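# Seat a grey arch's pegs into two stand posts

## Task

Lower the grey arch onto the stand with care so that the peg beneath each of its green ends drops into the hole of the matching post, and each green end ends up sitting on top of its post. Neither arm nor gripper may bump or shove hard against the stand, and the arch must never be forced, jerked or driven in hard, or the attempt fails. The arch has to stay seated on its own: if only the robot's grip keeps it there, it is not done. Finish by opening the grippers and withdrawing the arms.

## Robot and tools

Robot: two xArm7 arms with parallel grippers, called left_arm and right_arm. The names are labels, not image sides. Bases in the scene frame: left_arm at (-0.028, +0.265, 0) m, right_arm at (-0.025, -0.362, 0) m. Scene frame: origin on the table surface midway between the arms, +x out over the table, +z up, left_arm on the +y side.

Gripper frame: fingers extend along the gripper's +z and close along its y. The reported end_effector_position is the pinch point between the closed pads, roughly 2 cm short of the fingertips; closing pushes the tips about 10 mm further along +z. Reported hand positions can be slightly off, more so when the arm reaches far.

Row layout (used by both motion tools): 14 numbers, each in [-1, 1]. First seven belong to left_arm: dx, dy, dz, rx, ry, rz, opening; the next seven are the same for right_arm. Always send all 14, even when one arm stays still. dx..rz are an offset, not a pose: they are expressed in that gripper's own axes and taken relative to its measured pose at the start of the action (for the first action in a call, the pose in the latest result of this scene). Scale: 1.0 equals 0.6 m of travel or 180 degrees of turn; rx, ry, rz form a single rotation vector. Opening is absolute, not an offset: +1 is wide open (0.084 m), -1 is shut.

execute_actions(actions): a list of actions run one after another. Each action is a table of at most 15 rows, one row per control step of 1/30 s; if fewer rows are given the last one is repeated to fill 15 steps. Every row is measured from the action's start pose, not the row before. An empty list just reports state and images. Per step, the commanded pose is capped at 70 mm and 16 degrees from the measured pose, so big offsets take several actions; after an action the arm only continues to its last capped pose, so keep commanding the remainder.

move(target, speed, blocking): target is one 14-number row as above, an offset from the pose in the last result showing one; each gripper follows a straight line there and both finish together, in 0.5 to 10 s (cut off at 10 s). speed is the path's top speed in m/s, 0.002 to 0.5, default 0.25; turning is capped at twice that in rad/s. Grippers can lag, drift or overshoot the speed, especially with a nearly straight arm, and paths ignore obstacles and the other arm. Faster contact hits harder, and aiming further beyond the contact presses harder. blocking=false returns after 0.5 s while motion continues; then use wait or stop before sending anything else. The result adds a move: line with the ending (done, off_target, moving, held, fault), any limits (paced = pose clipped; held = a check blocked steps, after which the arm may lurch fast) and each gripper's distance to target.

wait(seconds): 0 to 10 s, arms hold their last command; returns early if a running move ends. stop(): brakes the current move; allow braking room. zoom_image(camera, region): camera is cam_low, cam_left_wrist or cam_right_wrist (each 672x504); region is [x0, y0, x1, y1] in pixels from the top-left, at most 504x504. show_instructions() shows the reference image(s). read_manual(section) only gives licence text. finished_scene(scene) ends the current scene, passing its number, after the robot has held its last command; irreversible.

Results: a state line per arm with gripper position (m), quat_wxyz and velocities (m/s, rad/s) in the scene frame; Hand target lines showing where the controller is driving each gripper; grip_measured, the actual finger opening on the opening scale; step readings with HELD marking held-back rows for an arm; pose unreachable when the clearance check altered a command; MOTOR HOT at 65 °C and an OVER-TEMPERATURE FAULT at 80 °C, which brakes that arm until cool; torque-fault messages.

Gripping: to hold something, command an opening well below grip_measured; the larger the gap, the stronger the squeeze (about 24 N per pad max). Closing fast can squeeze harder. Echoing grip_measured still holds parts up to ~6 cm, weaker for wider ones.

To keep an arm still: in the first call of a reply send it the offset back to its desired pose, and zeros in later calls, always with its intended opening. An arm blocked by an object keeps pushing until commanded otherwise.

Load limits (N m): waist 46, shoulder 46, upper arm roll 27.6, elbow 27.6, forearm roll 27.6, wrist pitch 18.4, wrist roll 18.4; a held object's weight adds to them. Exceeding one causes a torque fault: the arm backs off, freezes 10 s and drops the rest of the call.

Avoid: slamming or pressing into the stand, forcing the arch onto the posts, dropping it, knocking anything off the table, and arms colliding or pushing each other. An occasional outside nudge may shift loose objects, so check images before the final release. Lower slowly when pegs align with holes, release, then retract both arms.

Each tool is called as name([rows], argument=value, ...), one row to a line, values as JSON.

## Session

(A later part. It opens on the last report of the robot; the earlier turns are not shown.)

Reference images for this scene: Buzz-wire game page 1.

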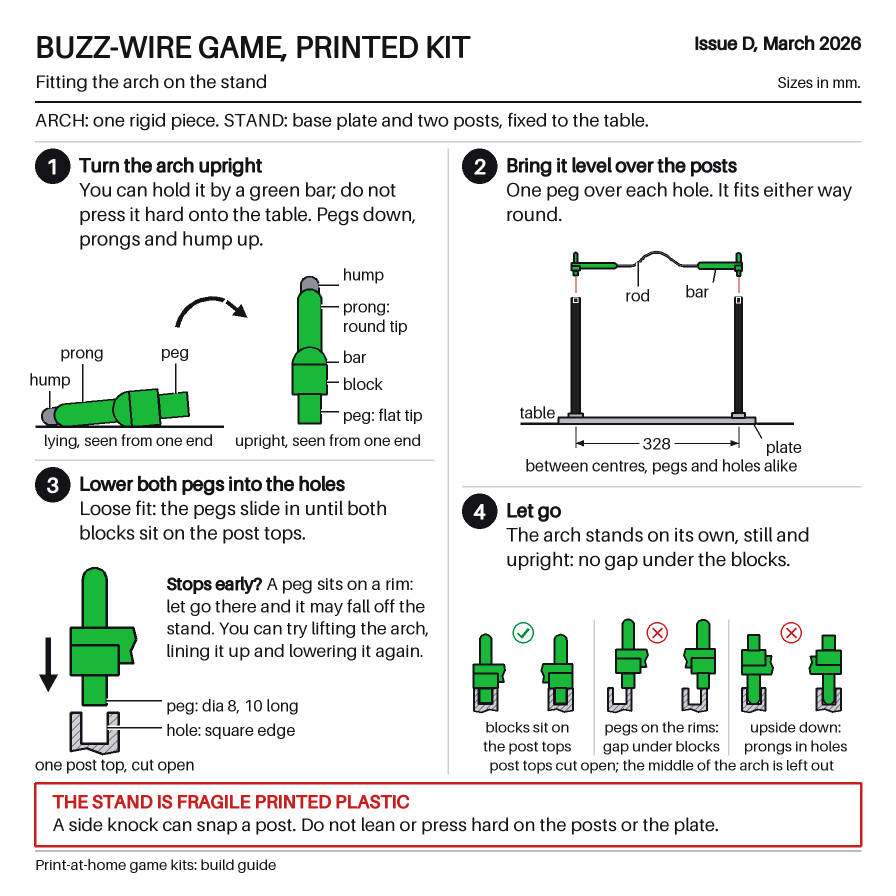

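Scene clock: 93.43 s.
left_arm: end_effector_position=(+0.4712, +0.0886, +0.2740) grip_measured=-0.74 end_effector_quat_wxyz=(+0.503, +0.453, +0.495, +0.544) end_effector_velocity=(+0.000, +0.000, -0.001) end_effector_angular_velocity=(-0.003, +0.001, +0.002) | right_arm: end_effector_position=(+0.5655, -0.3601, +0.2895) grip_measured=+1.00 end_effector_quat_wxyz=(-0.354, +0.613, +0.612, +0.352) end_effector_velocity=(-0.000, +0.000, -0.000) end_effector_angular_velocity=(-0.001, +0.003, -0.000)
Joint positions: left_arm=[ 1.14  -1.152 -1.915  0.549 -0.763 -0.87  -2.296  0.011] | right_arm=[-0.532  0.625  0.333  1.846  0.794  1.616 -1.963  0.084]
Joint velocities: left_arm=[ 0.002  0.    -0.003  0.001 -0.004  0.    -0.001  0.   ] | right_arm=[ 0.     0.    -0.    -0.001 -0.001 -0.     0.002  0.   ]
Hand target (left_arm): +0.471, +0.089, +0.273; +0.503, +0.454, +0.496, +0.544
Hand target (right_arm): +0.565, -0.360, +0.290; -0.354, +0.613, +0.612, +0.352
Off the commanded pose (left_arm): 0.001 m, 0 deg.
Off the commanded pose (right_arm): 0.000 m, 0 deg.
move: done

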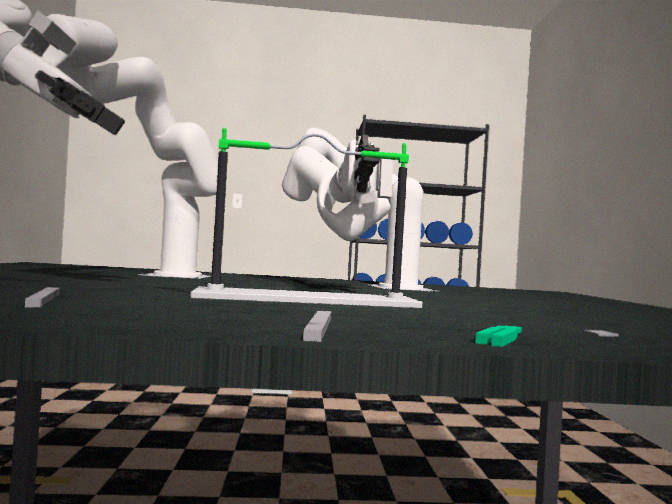

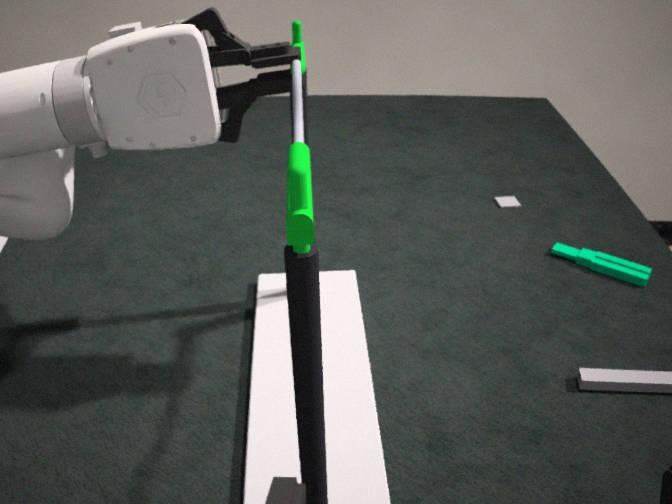

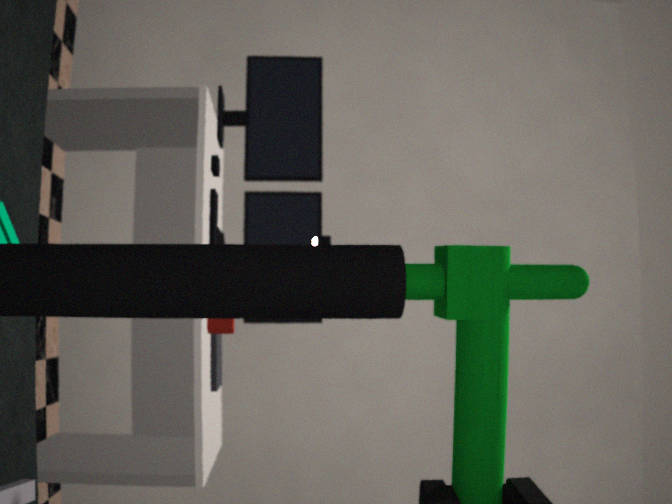

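move(target=[0,0.002,0.0002,0,0,0,-1,0,0,0,0,0,0,1], speed=0.004)

wait(seconds=0.5)

zoom_image(camera="cam_left_wrist", region=[275,15,325,105])

zoom_image(camera="cam_left_wrist", region=[280,230,324,266])

Scene clock: 98.33 s.
left_arm: end_effector_position=(+0.4712, +0.0887, +0.2743) grip_measured=-0.74 end_effector_quat_wxyz=(+0.503, +0.454, +0.496, +0.544) end_effector_velocity=(-0.000, -0.001, +0.002) end_effector_angular_velocity=(-0.000, -0.002, -0.002) | right_arm: end_effector_position=(+0.5655, -0.3601, +0.2895) grip_measured=+1.00 end_effector_quat_wxyz=(-0.354, +0.613, +0.612, +0.352) end_effector_velocity=(+0.000, -0.001, +0.000) end_effector_angular_velocity=(-0.001, -0.001, -0.000)
Joint positions: left_arm=[ 1.138 -1.149 -1.912  0.548 -0.761 -0.868 -2.295  0.011] | right_arm=[-0.532  0.625  0.333  1.846  0.794  1.616 -1.963  0.084]
Joint velocities: left_arm=[-0.002  0.001  0.004  0.     0.002 -0.001 -0.    -0.   ] | right_arm=[-0.001  0.    -0.     0.001 -0.001  0.    -0.001 -0.   ]
Hand target (left_arm): +0.471, +0.089, +0.275; +0.503, +0.453, +0.495, +0.544
Hand target (right_arm): +0.565, -0.360, +0.290; -0.354, +0.613, +0.612, +0.352
Off the commanded pose (left_arm): 0.001 m, 0 deg.
Off the commanded pose (right_arm): 0.000 m, 0 deg.
move: done

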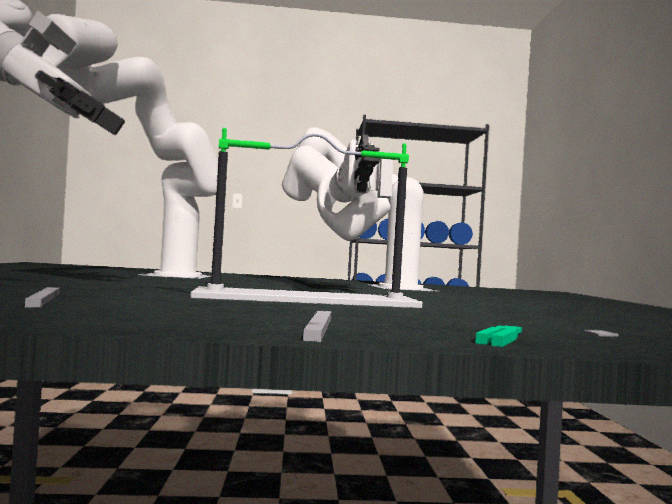

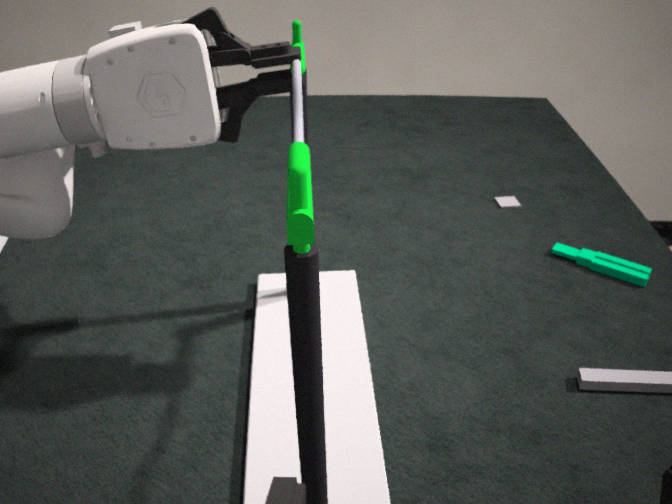

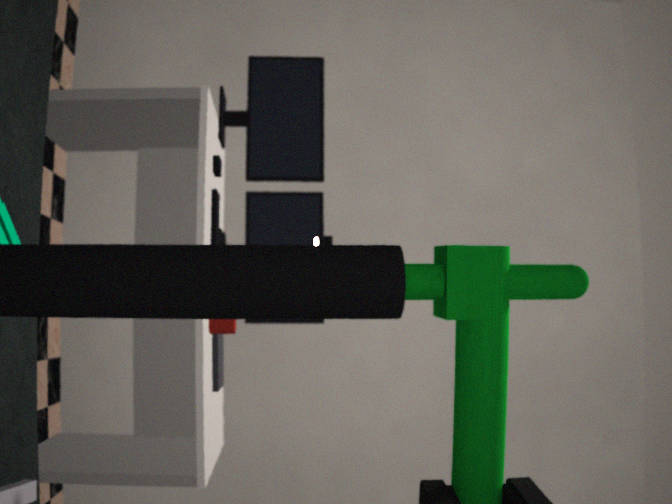

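Scene clock: 98.83 s.
left_arm: end_effector_position=(+0.4712, +0.0887, +0.2749) grip_measured=-0.74 end_effector_quat_wxyz=(+0.503, +0.453, +0.495, +0.544) end_effector_velocity=(-0.000, -0.000, +0.001) end_effector_angular_velocity=(-0.001, -0.003, -0.001) | right_arm: end_effector_position=(+0.5655, -0.3601, +0.2895) grip_measured=+1.00 end_effector_quat_wxyz=(-0.354, +0.613, +0.612, +0.352) end_effector_velocity=(+0.000, +0.000, +0.000) end_effector_angular_velocity=(+0.000, +0.001, -0.001)
Joint positions: left_arm=[ 1.138 -1.149 -1.911  0.548 -0.761 -0.868 -2.295  0.011] | right_arm=[-0.532  0.625  0.333  1.846  0.794  1.616 -1.963  0.084]
Joint velocities: left_arm=[-0.     0.002  0.002  0.001 -0.    -0.002  0.001 -0.   ] | right_arm=[ 0.     0.    -0.     0.     0.001 -0.     0.001 -0.   ]
Hand target (left_arm): +0.471, +0.089, +0.275; +0.503, +0.453, +0.495, +0.544
Hand target (right_arm): +0.565, -0.360, +0.290; -0.354, +0.613, +0.612, +0.352
Off the commanded pose (left_arm): 0.000 m, 0 deg.
Off the commanded pose (right_arm): 0.000 m, 0 deg.
wait: 0.50 s; at rest by 0.17 s

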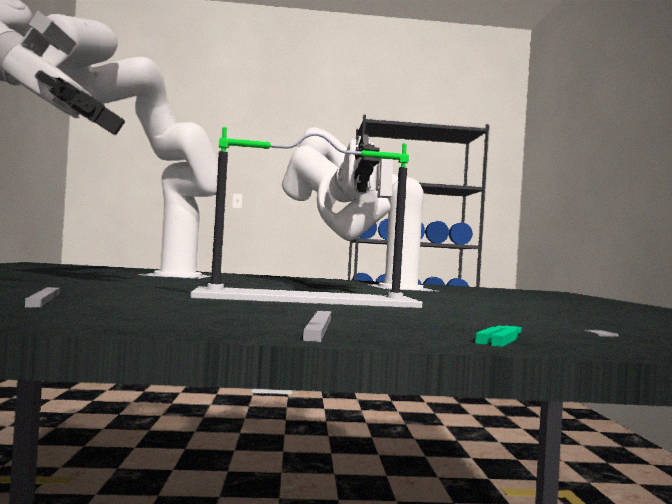

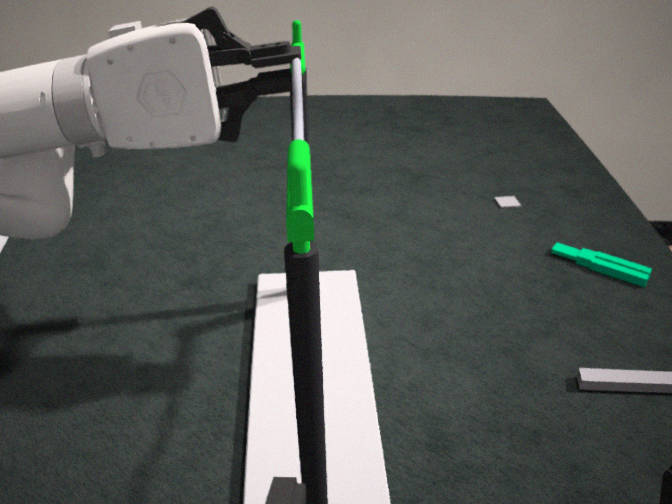

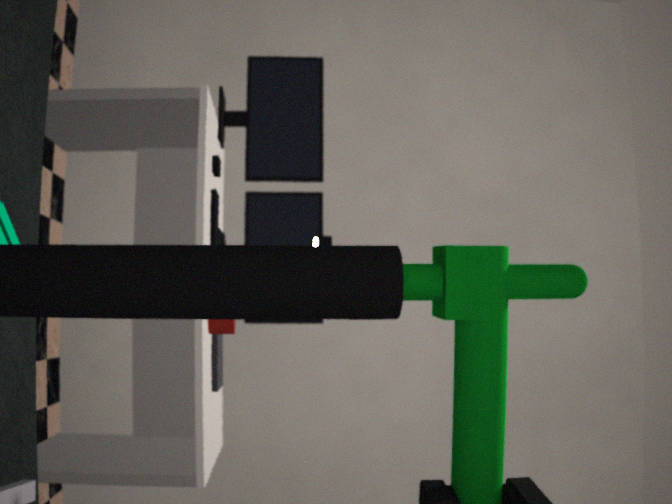

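Region (275, 15, 325, 105) of cam_left_wrist's 672x504 image, scaled by 5.600, with more detail than that image has.

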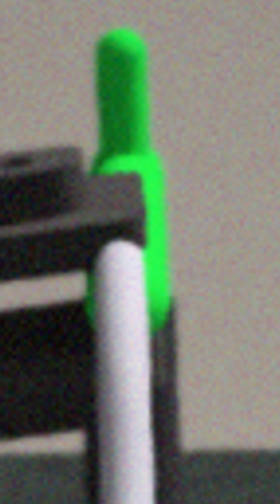

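Region (280, 230, 324, 266) of cam_left_wrist's 672x504 image, scaled by 11.455, with more detail than that image has; it fills the top 412 rows of this view, and the rest is white.

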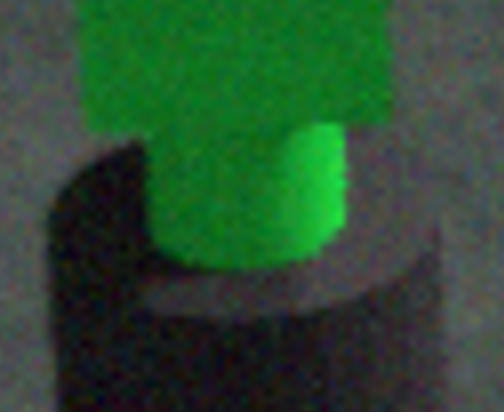

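move(target=[0,-0.0006,0.0011,0,-0.0008,0,-1,0,0,0,0,0,0,1], speed=0.002)

move(target=[0,-0.002,-0.0002,0,0,0,-1,0,0,0,0,0,0,1], speed=0.003)

wait(seconds=0.5)

zoom_image(camera="cam_left_wrist", region=[280,230,324,266])

Scene clock: 109.13 s.
left_arm: end_effector_position=(+0.4719, +0.0887, +0.2750) grip_measured=-0.74 end_effector_quat_wxyz=(+0.504, +0.454, +0.495, +0.544) end_effector_velocity=(+0.000, -0.001, -0.000) end_effector_angular_velocity=(-0.001, +0.000, -0.002) | right_arm: end_effector_position=(+0.5655, -0.3601, +0.2895) grip_measured=+1.00 end_effector_quat_wxyz=(-0.354, +0.613, +0.612, +0.352) end_effector_velocity=(+0.000, -0.000, -0.000) end_effector_angular_velocity=(+0.001, +0.000, -0.001)
Joint positions: left_arm=[ 1.143 -1.148 -1.912  0.549 -0.755 -0.874 -2.298  0.011] | right_arm=[-0.532  0.625  0.333  1.846  0.794  1.616 -1.963  0.084]
Joint velocities: left_arm=[ 0.001  0.001 -0.001  0.001  0.001 -0.001 -0.001  0.   ] | right_arm=[-0.001  0.    -0.    -0.     0.001  0.     0.    -0.   ]
Hand target (left_arm): +0.472, +0.089, +0.275; +0.504, +0.454, +0.495, +0.543
Hand target (right_arm): +0.565, -0.360, +0.290; -0.354, +0.613, +0.612, +0.352
Off the commanded pose (left_arm): 0.000 m, 0 deg.
Off the commanded pose (right_arm): 0.000 m, 0 deg.
move: done

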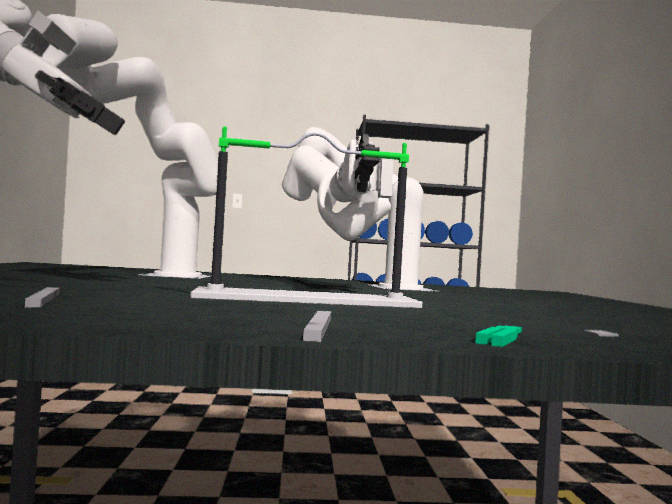

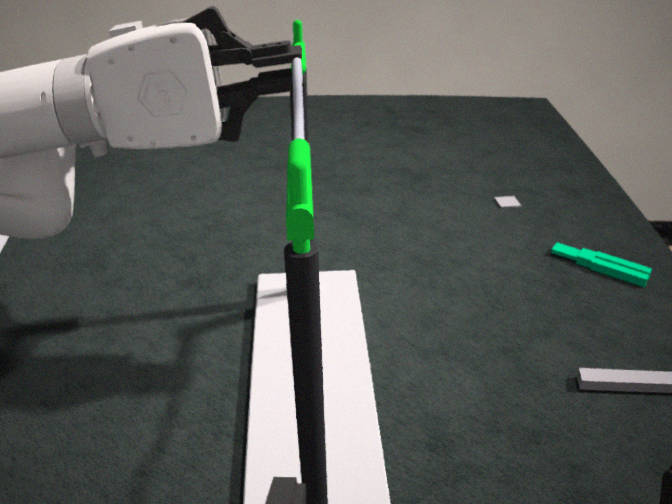

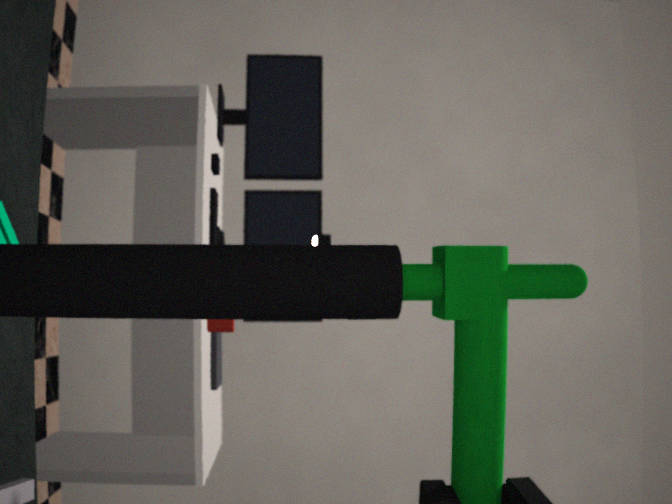

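Scene clock: 109.83 s.
left_arm: end_effector_position=(+0.4719, +0.0887, +0.2743) grip_measured=-0.74 end_effector_quat_wxyz=(+0.504, +0.453, +0.494, +0.544) end_effector_velocity=(+0.000, -0.000, -0.001) end_effector_angular_velocity=(-0.001, +0.001, -0.000) | right_arm: end_effector_position=(+0.5655, -0.3601, +0.2895) grip_measured=+1.00 end_effector_quat_wxyz=(-0.354, +0.613, +0.612, +0.352) end_effector_velocity=(+0.000, +0.000, +0.000) end_effector_angular_velocity=(-0.000, -0.001, +0.000)
Joint positions: left_arm=[ 1.145 -1.151 -1.915  0.55  -0.758 -0.875 -2.299  0.011] | right_arm=[-0.532  0.625  0.333  1.846  0.794  1.616 -1.963  0.084]
Joint velocities: left_arm=[ 0.001  0.    -0.002  0.001 -0.001 -0.001 -0.001  0.   ] | right_arm=[ 0.001 -0.     0.     0.001  0.     0.     0.     0.   ]
Hand target (left_arm): +0.472, +0.089, +0.274; +0.504, +0.454, +0.495, +0.544
Hand target (right_arm): +0.565, -0.360, +0.290; -0.354, +0.613, +0.612, +0.352
Off the commanded pose (left_arm): 0.000 m, 0 deg.
Off the commanded pose (right_arm): 0.000 m, 0 deg.
move: done

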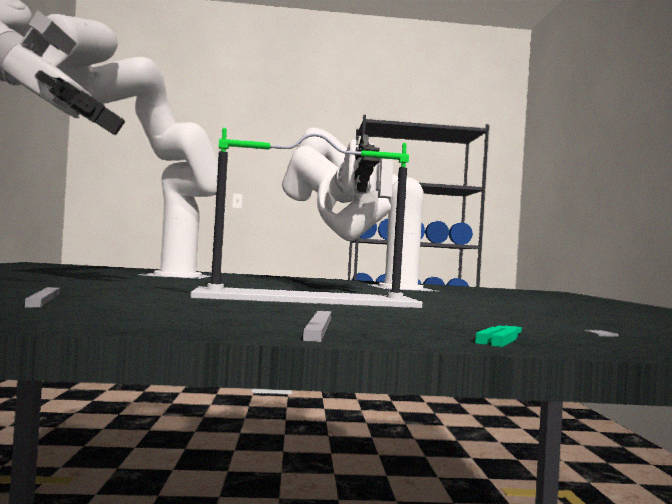

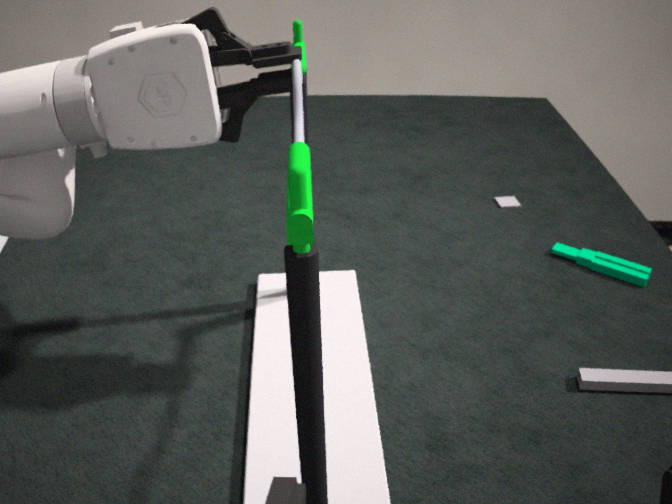

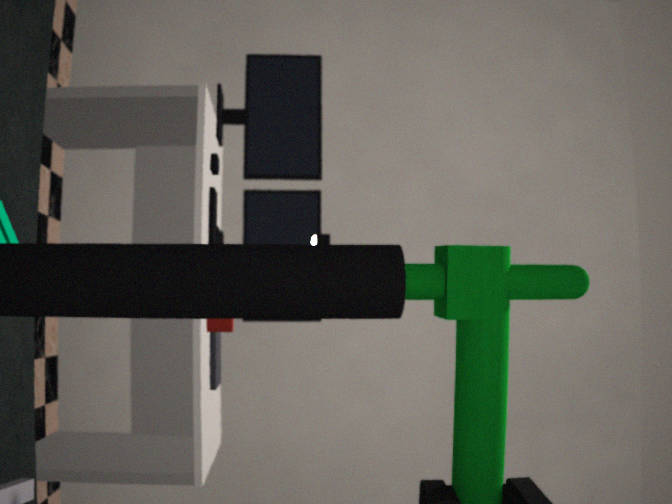

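Scene clock: 110.33 s.
left_arm: end_effector_position=(+0.4719, +0.0887, +0.2740) grip_measured=-0.74 end_effector_quat_wxyz=(+0.504, +0.454, +0.494, +0.544) end_effector_velocity=(-0.000, -0.000, -0.001) end_effector_angular_velocity=(-0.000, +0.001, -0.000) | right_arm: end_effector_position=(+0.5655, -0.3601, +0.2895) grip_measured=+1.00 end_effector_quat_wxyz=(-0.354, +0.613, +0.612, +0.352) end_effector_velocity=(+0.000, +0.000, +0.000) end_effector_angular_velocity=(+0.000, +0.001, +0.000)
Joint positions: left_arm=[ 1.145 -1.151 -1.915  0.55  -0.758 -0.875 -2.299  0.011] | right_arm=[-0.532  0.625  0.333  1.846  0.794  1.616 -1.963  0.084]
Joint velocities: left_arm=[ 0.    -0.    -0.001  0.     0.    -0.    -0.001  0.   ] | right_arm=[ 0.    -0.     0.     0.     0.     0.     0.001  0.   ]
Hand target (left_arm): +0.472, +0.089, +0.274; +0.504, +0.454, +0.495, +0.544
Hand target (right_arm): +0.565, -0.360, +0.290; -0.354, +0.613, +0.612, +0.352
Off the commanded pose (left_arm): 0.000 m, 0 deg.
Off the commanded pose (right_arm): 0.000 m, 0 deg.
wait: 0.50 s; at rest by 0.17 s

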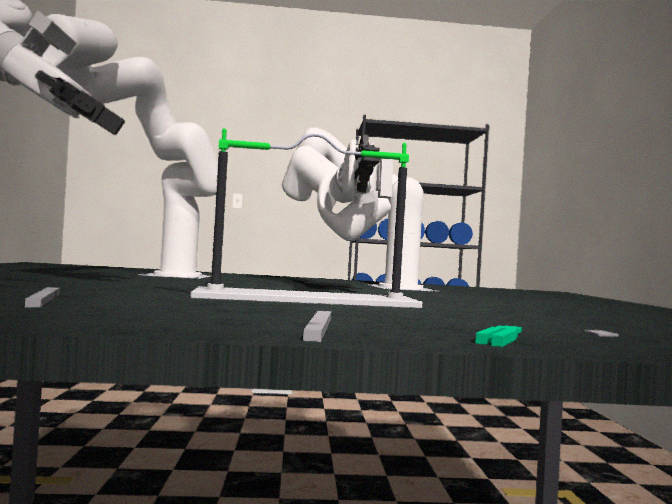

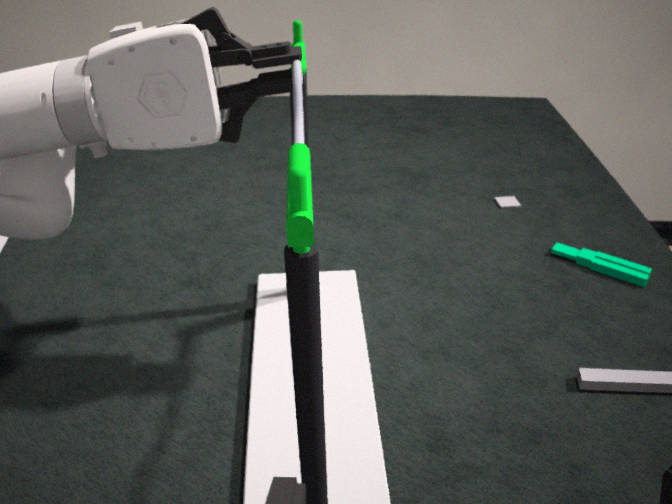

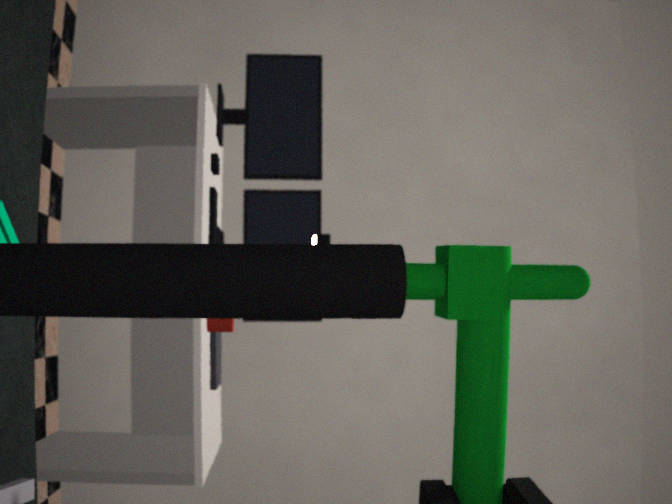

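Region (280, 230, 324, 266) of cam_left_wrist's 672x504 image, scaled by 11.455, with more detail than that image has; it fills the top 412 rows of this view, and the rest is white.

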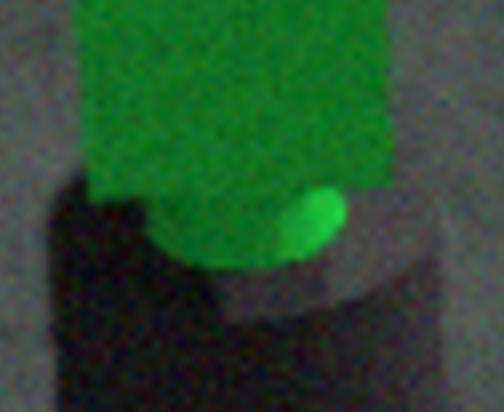

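move(target=[0,0.002,0.0002,0,0,0,-1,0,0,0,0,0,0,1], speed=0.003)

move(target=[0,0.0015,-0.0021,0,0.0016,0,-1,0,0,0,0,0,0,1], speed=0.002)

move(target=[0,-0.002,-0.0002,0,0,0,-1,0,0,0,0,0,0,1], speed=0.002)

wait(seconds=0.5)

zoom_image(camera="cam_left_wrist", region=[280,230,324,266])

Scene clock: 117.53 s.
left_arm: end_effector_position=(+0.4719, +0.0888, +0.2746) grip_measured=-0.74 end_effector_quat_wxyz=(+0.504, +0.454, +0.495, +0.543) end_effector_velocity=(-0.000, -0.000, +0.001) end_effector_angular_velocity=(-0.001, -0.000, -0.001) | right_arm: end_effector_position=(+0.5655, -0.3601, +0.2895) grip_measured=+1.00 end_effector_quat_wxyz=(-0.354, +0.613, +0.612, +0.352) end_effector_velocity=(+0.000, -0.000, +0.000) end_effector_angular_velocity=(-0.001, -0.001, +0.000)
Joint positions: left_arm=[ 1.143 -1.148 -1.912  0.549 -0.755 -0.873 -2.298  0.011] | right_arm=[-0.532  0.625  0.333  1.846  0.794  1.616 -1.963  0.084]
Joint velocities: left_arm=[-0.001  0.002  0.002 -0.     0.002 -0.001 -0.001 -0.   ] | right_arm=[ 0.    -0.    -0.     0.001 -0.001  0.    -0.     0.   ]
Hand target (left_arm): +0.472, +0.089, +0.275; +0.504, +0.454, +0.494, +0.544
Hand target (right_arm): +0.565, -0.360, +0.290; -0.354, +0.613, +0.612, +0.352
Off the commanded pose (left_arm): 0.001 m, 0 deg.
Off the commanded pose (right_arm): 0.000 m, 0 deg.
move: done

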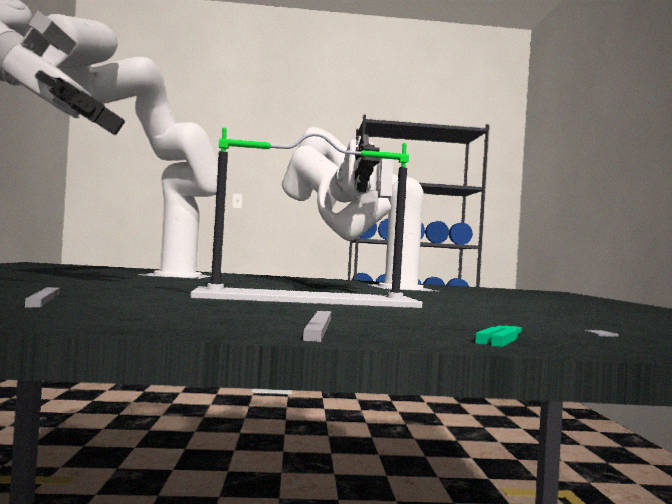

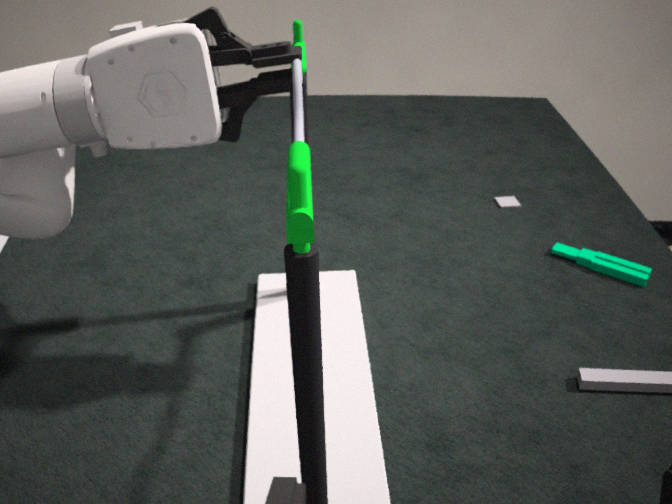

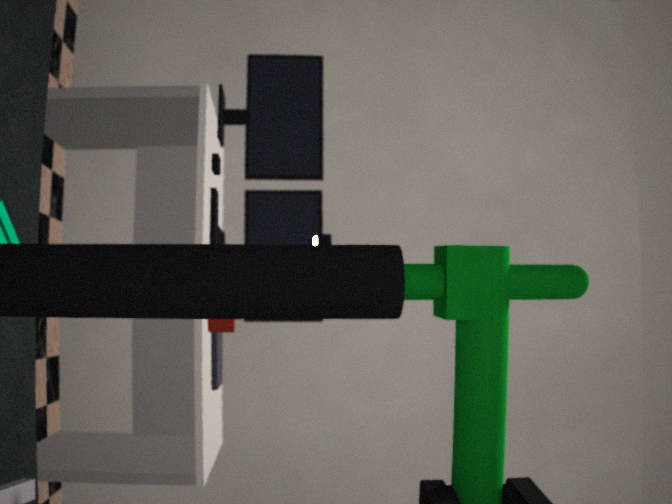

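Scene clock: 119.00 s.
left_arm: end_effector_position=(+0.4706, +0.0888, +0.2753) grip_measured=-0.74 end_effector_quat_wxyz=(+0.502, +0.452, +0.496, +0.545) end_effector_velocity=(-0.000, -0.001, +0.001) end_effector_angular_velocity=(+0.003, -0.002, -0.001) | right_arm: end_effector_position=(+0.5655, -0.3601, +0.2895) grip_measured=+1.00 end_effector_quat_wxyz=(-0.354, +0.613, +0.612, +0.352) end_effector_velocity=(-0.000, -0.000, -0.001) end_effector_angular_velocity=(-0.002, -0.000, +0.000)
Joint positions: left_arm=[ 1.133 -1.15  -1.91   0.547 -0.766 -0.863 -2.292  0.011] | right_arm=[-0.532  0.625  0.333  1.846  0.794  1.616 -1.963  0.084]
Joint velocities: left_arm=[-0.001 -0.002  0.001  0.001 -0.001  0.     0.002 -0.   ] | right_arm=[-0.    -0.    -0.001 -0.    -0.002 -0.    -0.001 -0.   ]
Hand target (left_arm): +0.471, +0.089, +0.275; +0.503, +0.452, +0.496, +0.545
Hand target (right_arm): +0.565, -0.360, +0.290; -0.354, +0.613, +0.612, +0.352
Off the commanded pose (left_arm): 0.000 m, 0 deg.
Off the commanded pose (right_arm): 0.000 m, 0 deg.
move: done

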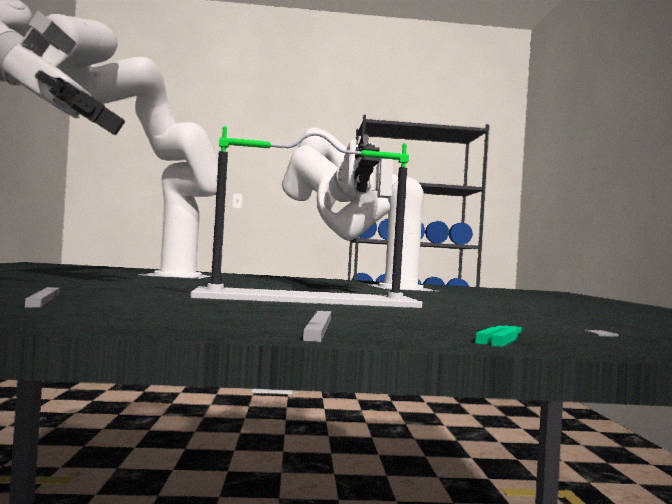

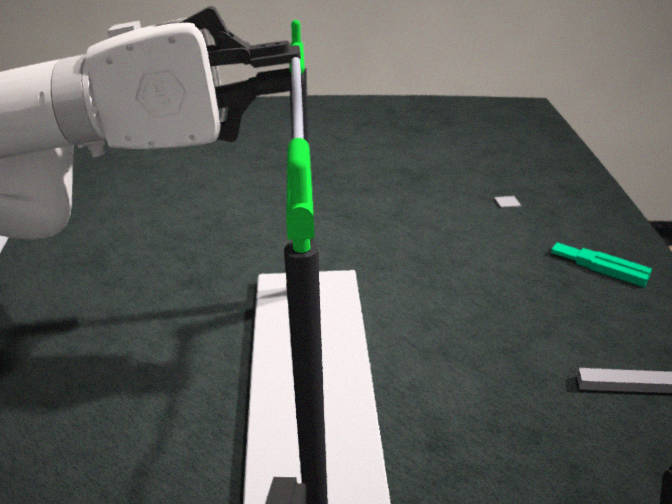

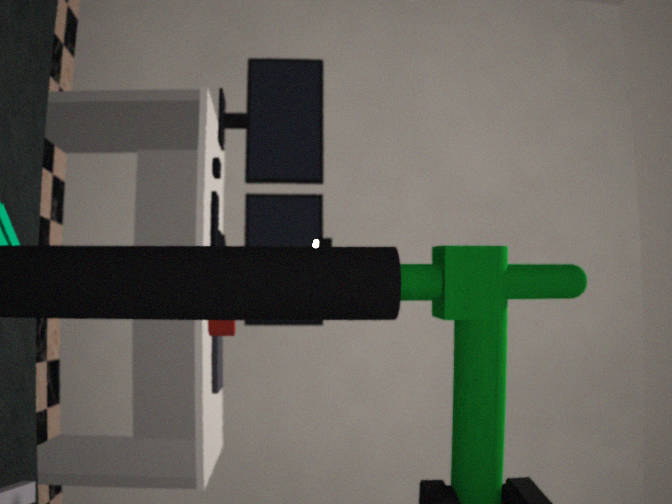

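Scene clock: 119.83 s.
left_arm: end_effector_position=(+0.4706, +0.0888, +0.2742) grip_measured=-0.74 end_effector_quat_wxyz=(+0.503, +0.452, +0.496, +0.545) end_effector_velocity=(-0.000, +0.000, +0.000) end_effector_angular_velocity=(+0.000, -0.002, +0.001) | right_arm: end_effector_position=(+0.5655, -0.3601, +0.2895) grip_measured=+1.00 end_effector_quat_wxyz=(-0.354, +0.613, +0.612, +0.352) end_effector_velocity=(+0.000, +0.000, +0.000) end_effector_angular_velocity=(+0.002, -0.001, -0.000)
Joint positions: left_arm=[ 1.135 -1.152 -1.914  0.548 -0.769 -0.864 -2.294  0.011] | right_arm=[-0.532  0.625  0.333  1.846  0.794  1.616 -1.963  0.084]
Joint velocities: left_arm=[ 0.001 -0.002 -0.001 -0.    -0.002 -0.001 -0.     0.   ] | right_arm=[-0.    -0.     0.    -0.     0.002 -0.    -0.001 -0.   ]
Hand target (left_arm): +0.471, +0.089, +0.274; +0.502, +0.452, +0.496, +0.545
Hand target (right_arm): +0.565, -0.360, +0.290; -0.354, +0.613, +0.612, +0.352
Off the commanded pose (left_arm): 0.000 m, 0 deg.
Off the commanded pose (right_arm): 0.000 m, 0 deg.
move: done

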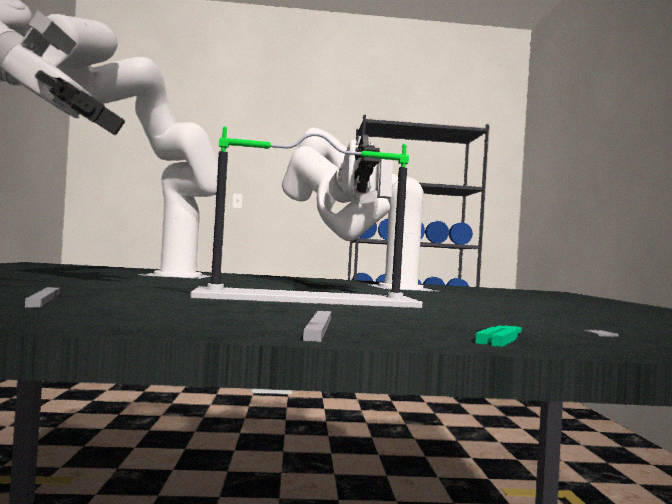

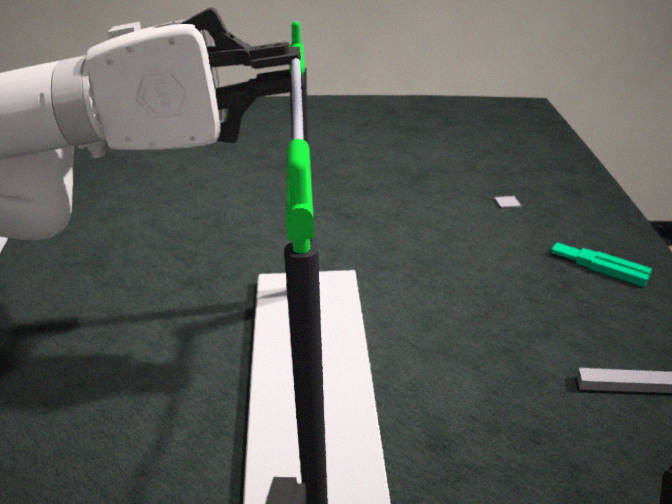

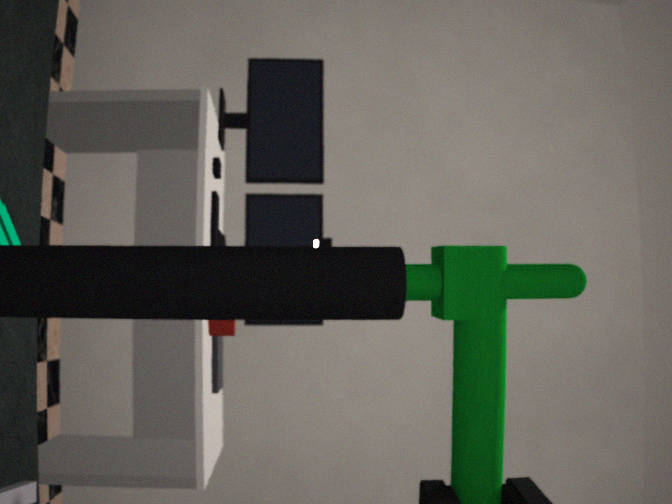

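Scene clock: 120.33 s.
left_arm: end_effector_position=(+0.4706, +0.0888, +0.2740) grip_measured=-0.74 end_effector_quat_wxyz=(+0.502, +0.453, +0.496, +0.545) end_effector_velocity=(+0.000, +0.000, -0.000) end_effector_angular_velocity=(-0.000, +0.000, +0.001) | right_arm: end_effector_position=(+0.5655, -0.3601, +0.2895) grip_measured=+1.00 end_effector_quat_wxyz=(-0.354, +0.613, +0.612, +0.352) end_effector_velocity=(-0.000, -0.000, -0.000) end_effector_angular_velocity=(-0.001, +0.000, +0.000)
Joint positions: left_arm=[ 1.135 -1.152 -1.914  0.548 -0.768 -0.864 -2.293  0.011] | right_arm=[-0.532  0.625  0.333  1.846  0.794  1.616 -1.963  0.084]
Joint velocities: left_arm=[ 0.001 -0.     0.     0.     0.     0.001 -0.    -0.   ] | right_arm=[-0.     0.     0.    -0.    -0.001 -0.     0.    -0.   ]
Hand target (left_arm): +0.471, +0.089, +0.274; +0.502, +0.452, +0.496, +0.545
Hand target (right_arm): +0.565, -0.360, +0.290; -0.354, +0.613, +0.612, +0.352
Off the commanded pose (left_arm): 0.000 m, 0 deg.
Off the commanded pose (right_arm): 0.000 m, 0 deg.
wait: 0.50 s; at rest by 0.17 s

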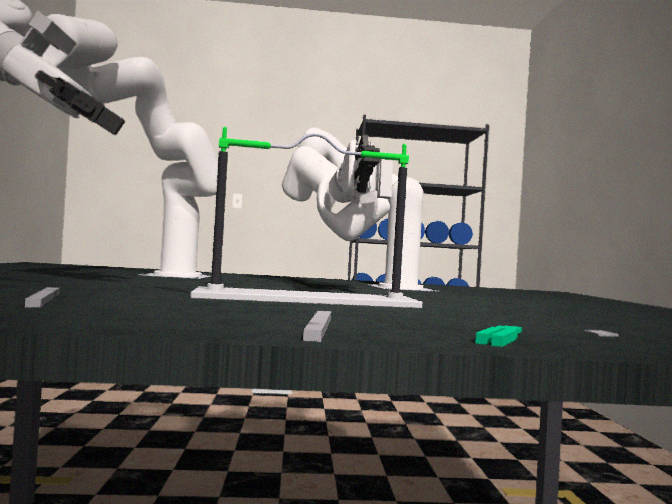

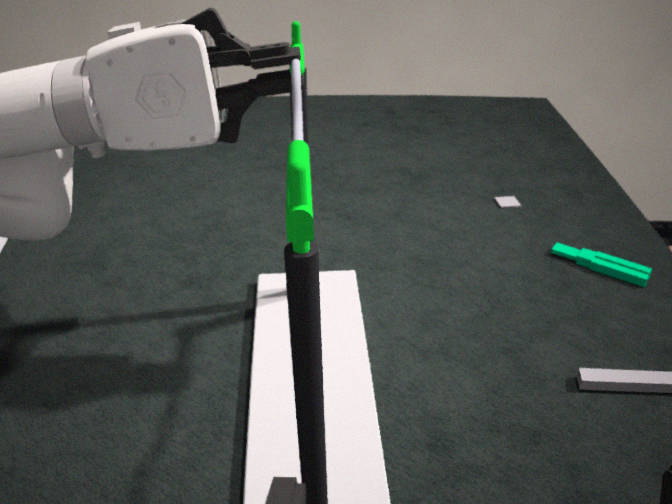

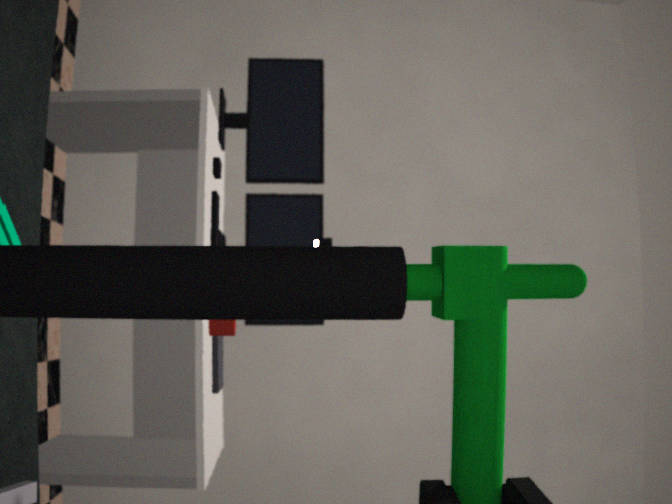

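Region (280, 230, 324, 266) of cam_left_wrist's 672x504 image, scaled by 11.455, with more detail than that image has; it fills the top 412 rows of this view, and the rest is white.

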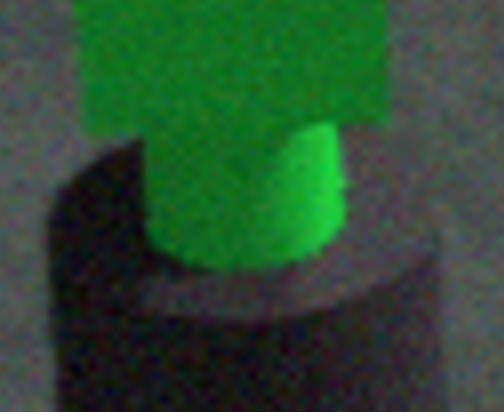

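Both pegs are in now. Continue down.

move(target=[-0.0003,-0.006,-0.00057,0,0,0,-1,0,0,0,0,0,0,1], speed=0.005)

zoom_image(camera="cam_low", region=[195,105,255,175])

Scene clock: 126.07 s.
left_arm: end_effector_position=(+0.4706, +0.0887, +0.2704) grip_measured=-0.74 end_effector_quat_wxyz=(+0.502, +0.452, +0.496, +0.545) end_effector_velocity=(-0.000, +0.001, -0.000) end_effector_angular_velocity=(-0.001, -0.001, +0.002) | right_arm: end_effector_position=(+0.5655, -0.3601, +0.2895) grip_measured=+1.00 end_effector_quat_wxyz=(-0.354, +0.613, +0.612, +0.352) end_effector_velocity=(-0.000, -0.000, -0.000) end_effector_angular_velocity=(-0.002, +0.000, +0.001)
Joint positions: left_arm=[ 1.14  -1.161 -1.924  0.551 -0.776 -0.866 -2.298  0.011] | right_arm=[-0.532  0.625  0.333  1.846  0.794  1.616 -1.963  0.084]
Joint velocities: left_arm=[ 0.001 -0.002 -0.001  0.    -0.004  0.001 -0.001 -0.   ] | right_arm=[ 0.    -0.    -0.     0.001 -0.002 -0.     0.001  0.   ]
Hand target (left_arm): +0.471, +0.089, +0.270; +0.502, +0.452, +0.496, +0.545
Hand target (right_arm): +0.565, -0.360, +0.290; -0.354, +0.613, +0.612, +0.352
Off the commanded pose (left_arm): 0.000 m, 0 deg.
Off the commanded pose (right_arm): 0.000 m, 0 deg.
move: done

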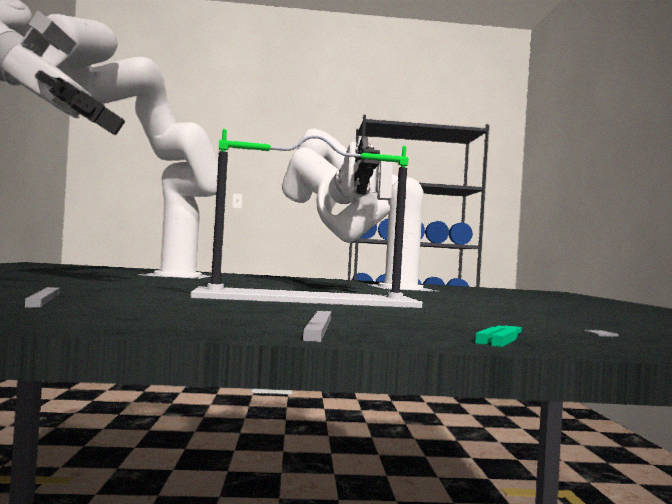

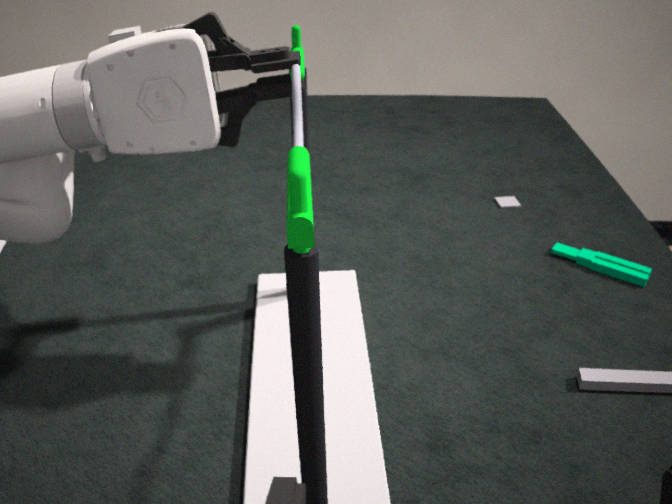

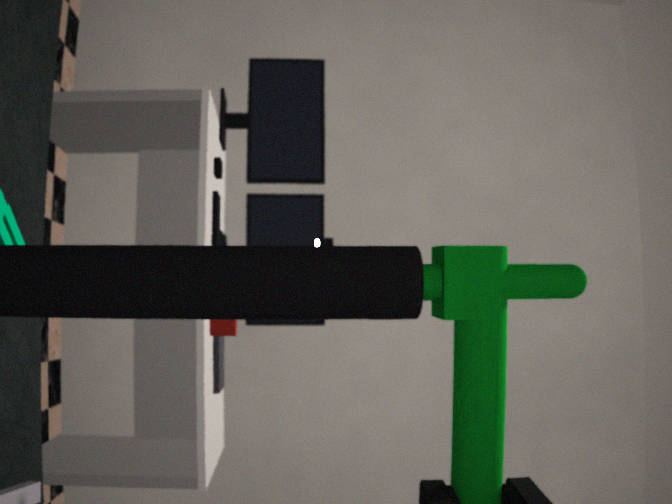

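Region (195, 105, 255, 175) of cam_low's 672x504 image, scaled by 7.200, with more detail than that image has; it fills the left 432 columns of this view, and the rest is white.

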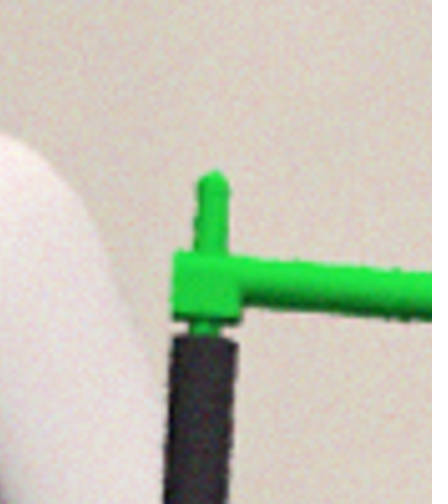

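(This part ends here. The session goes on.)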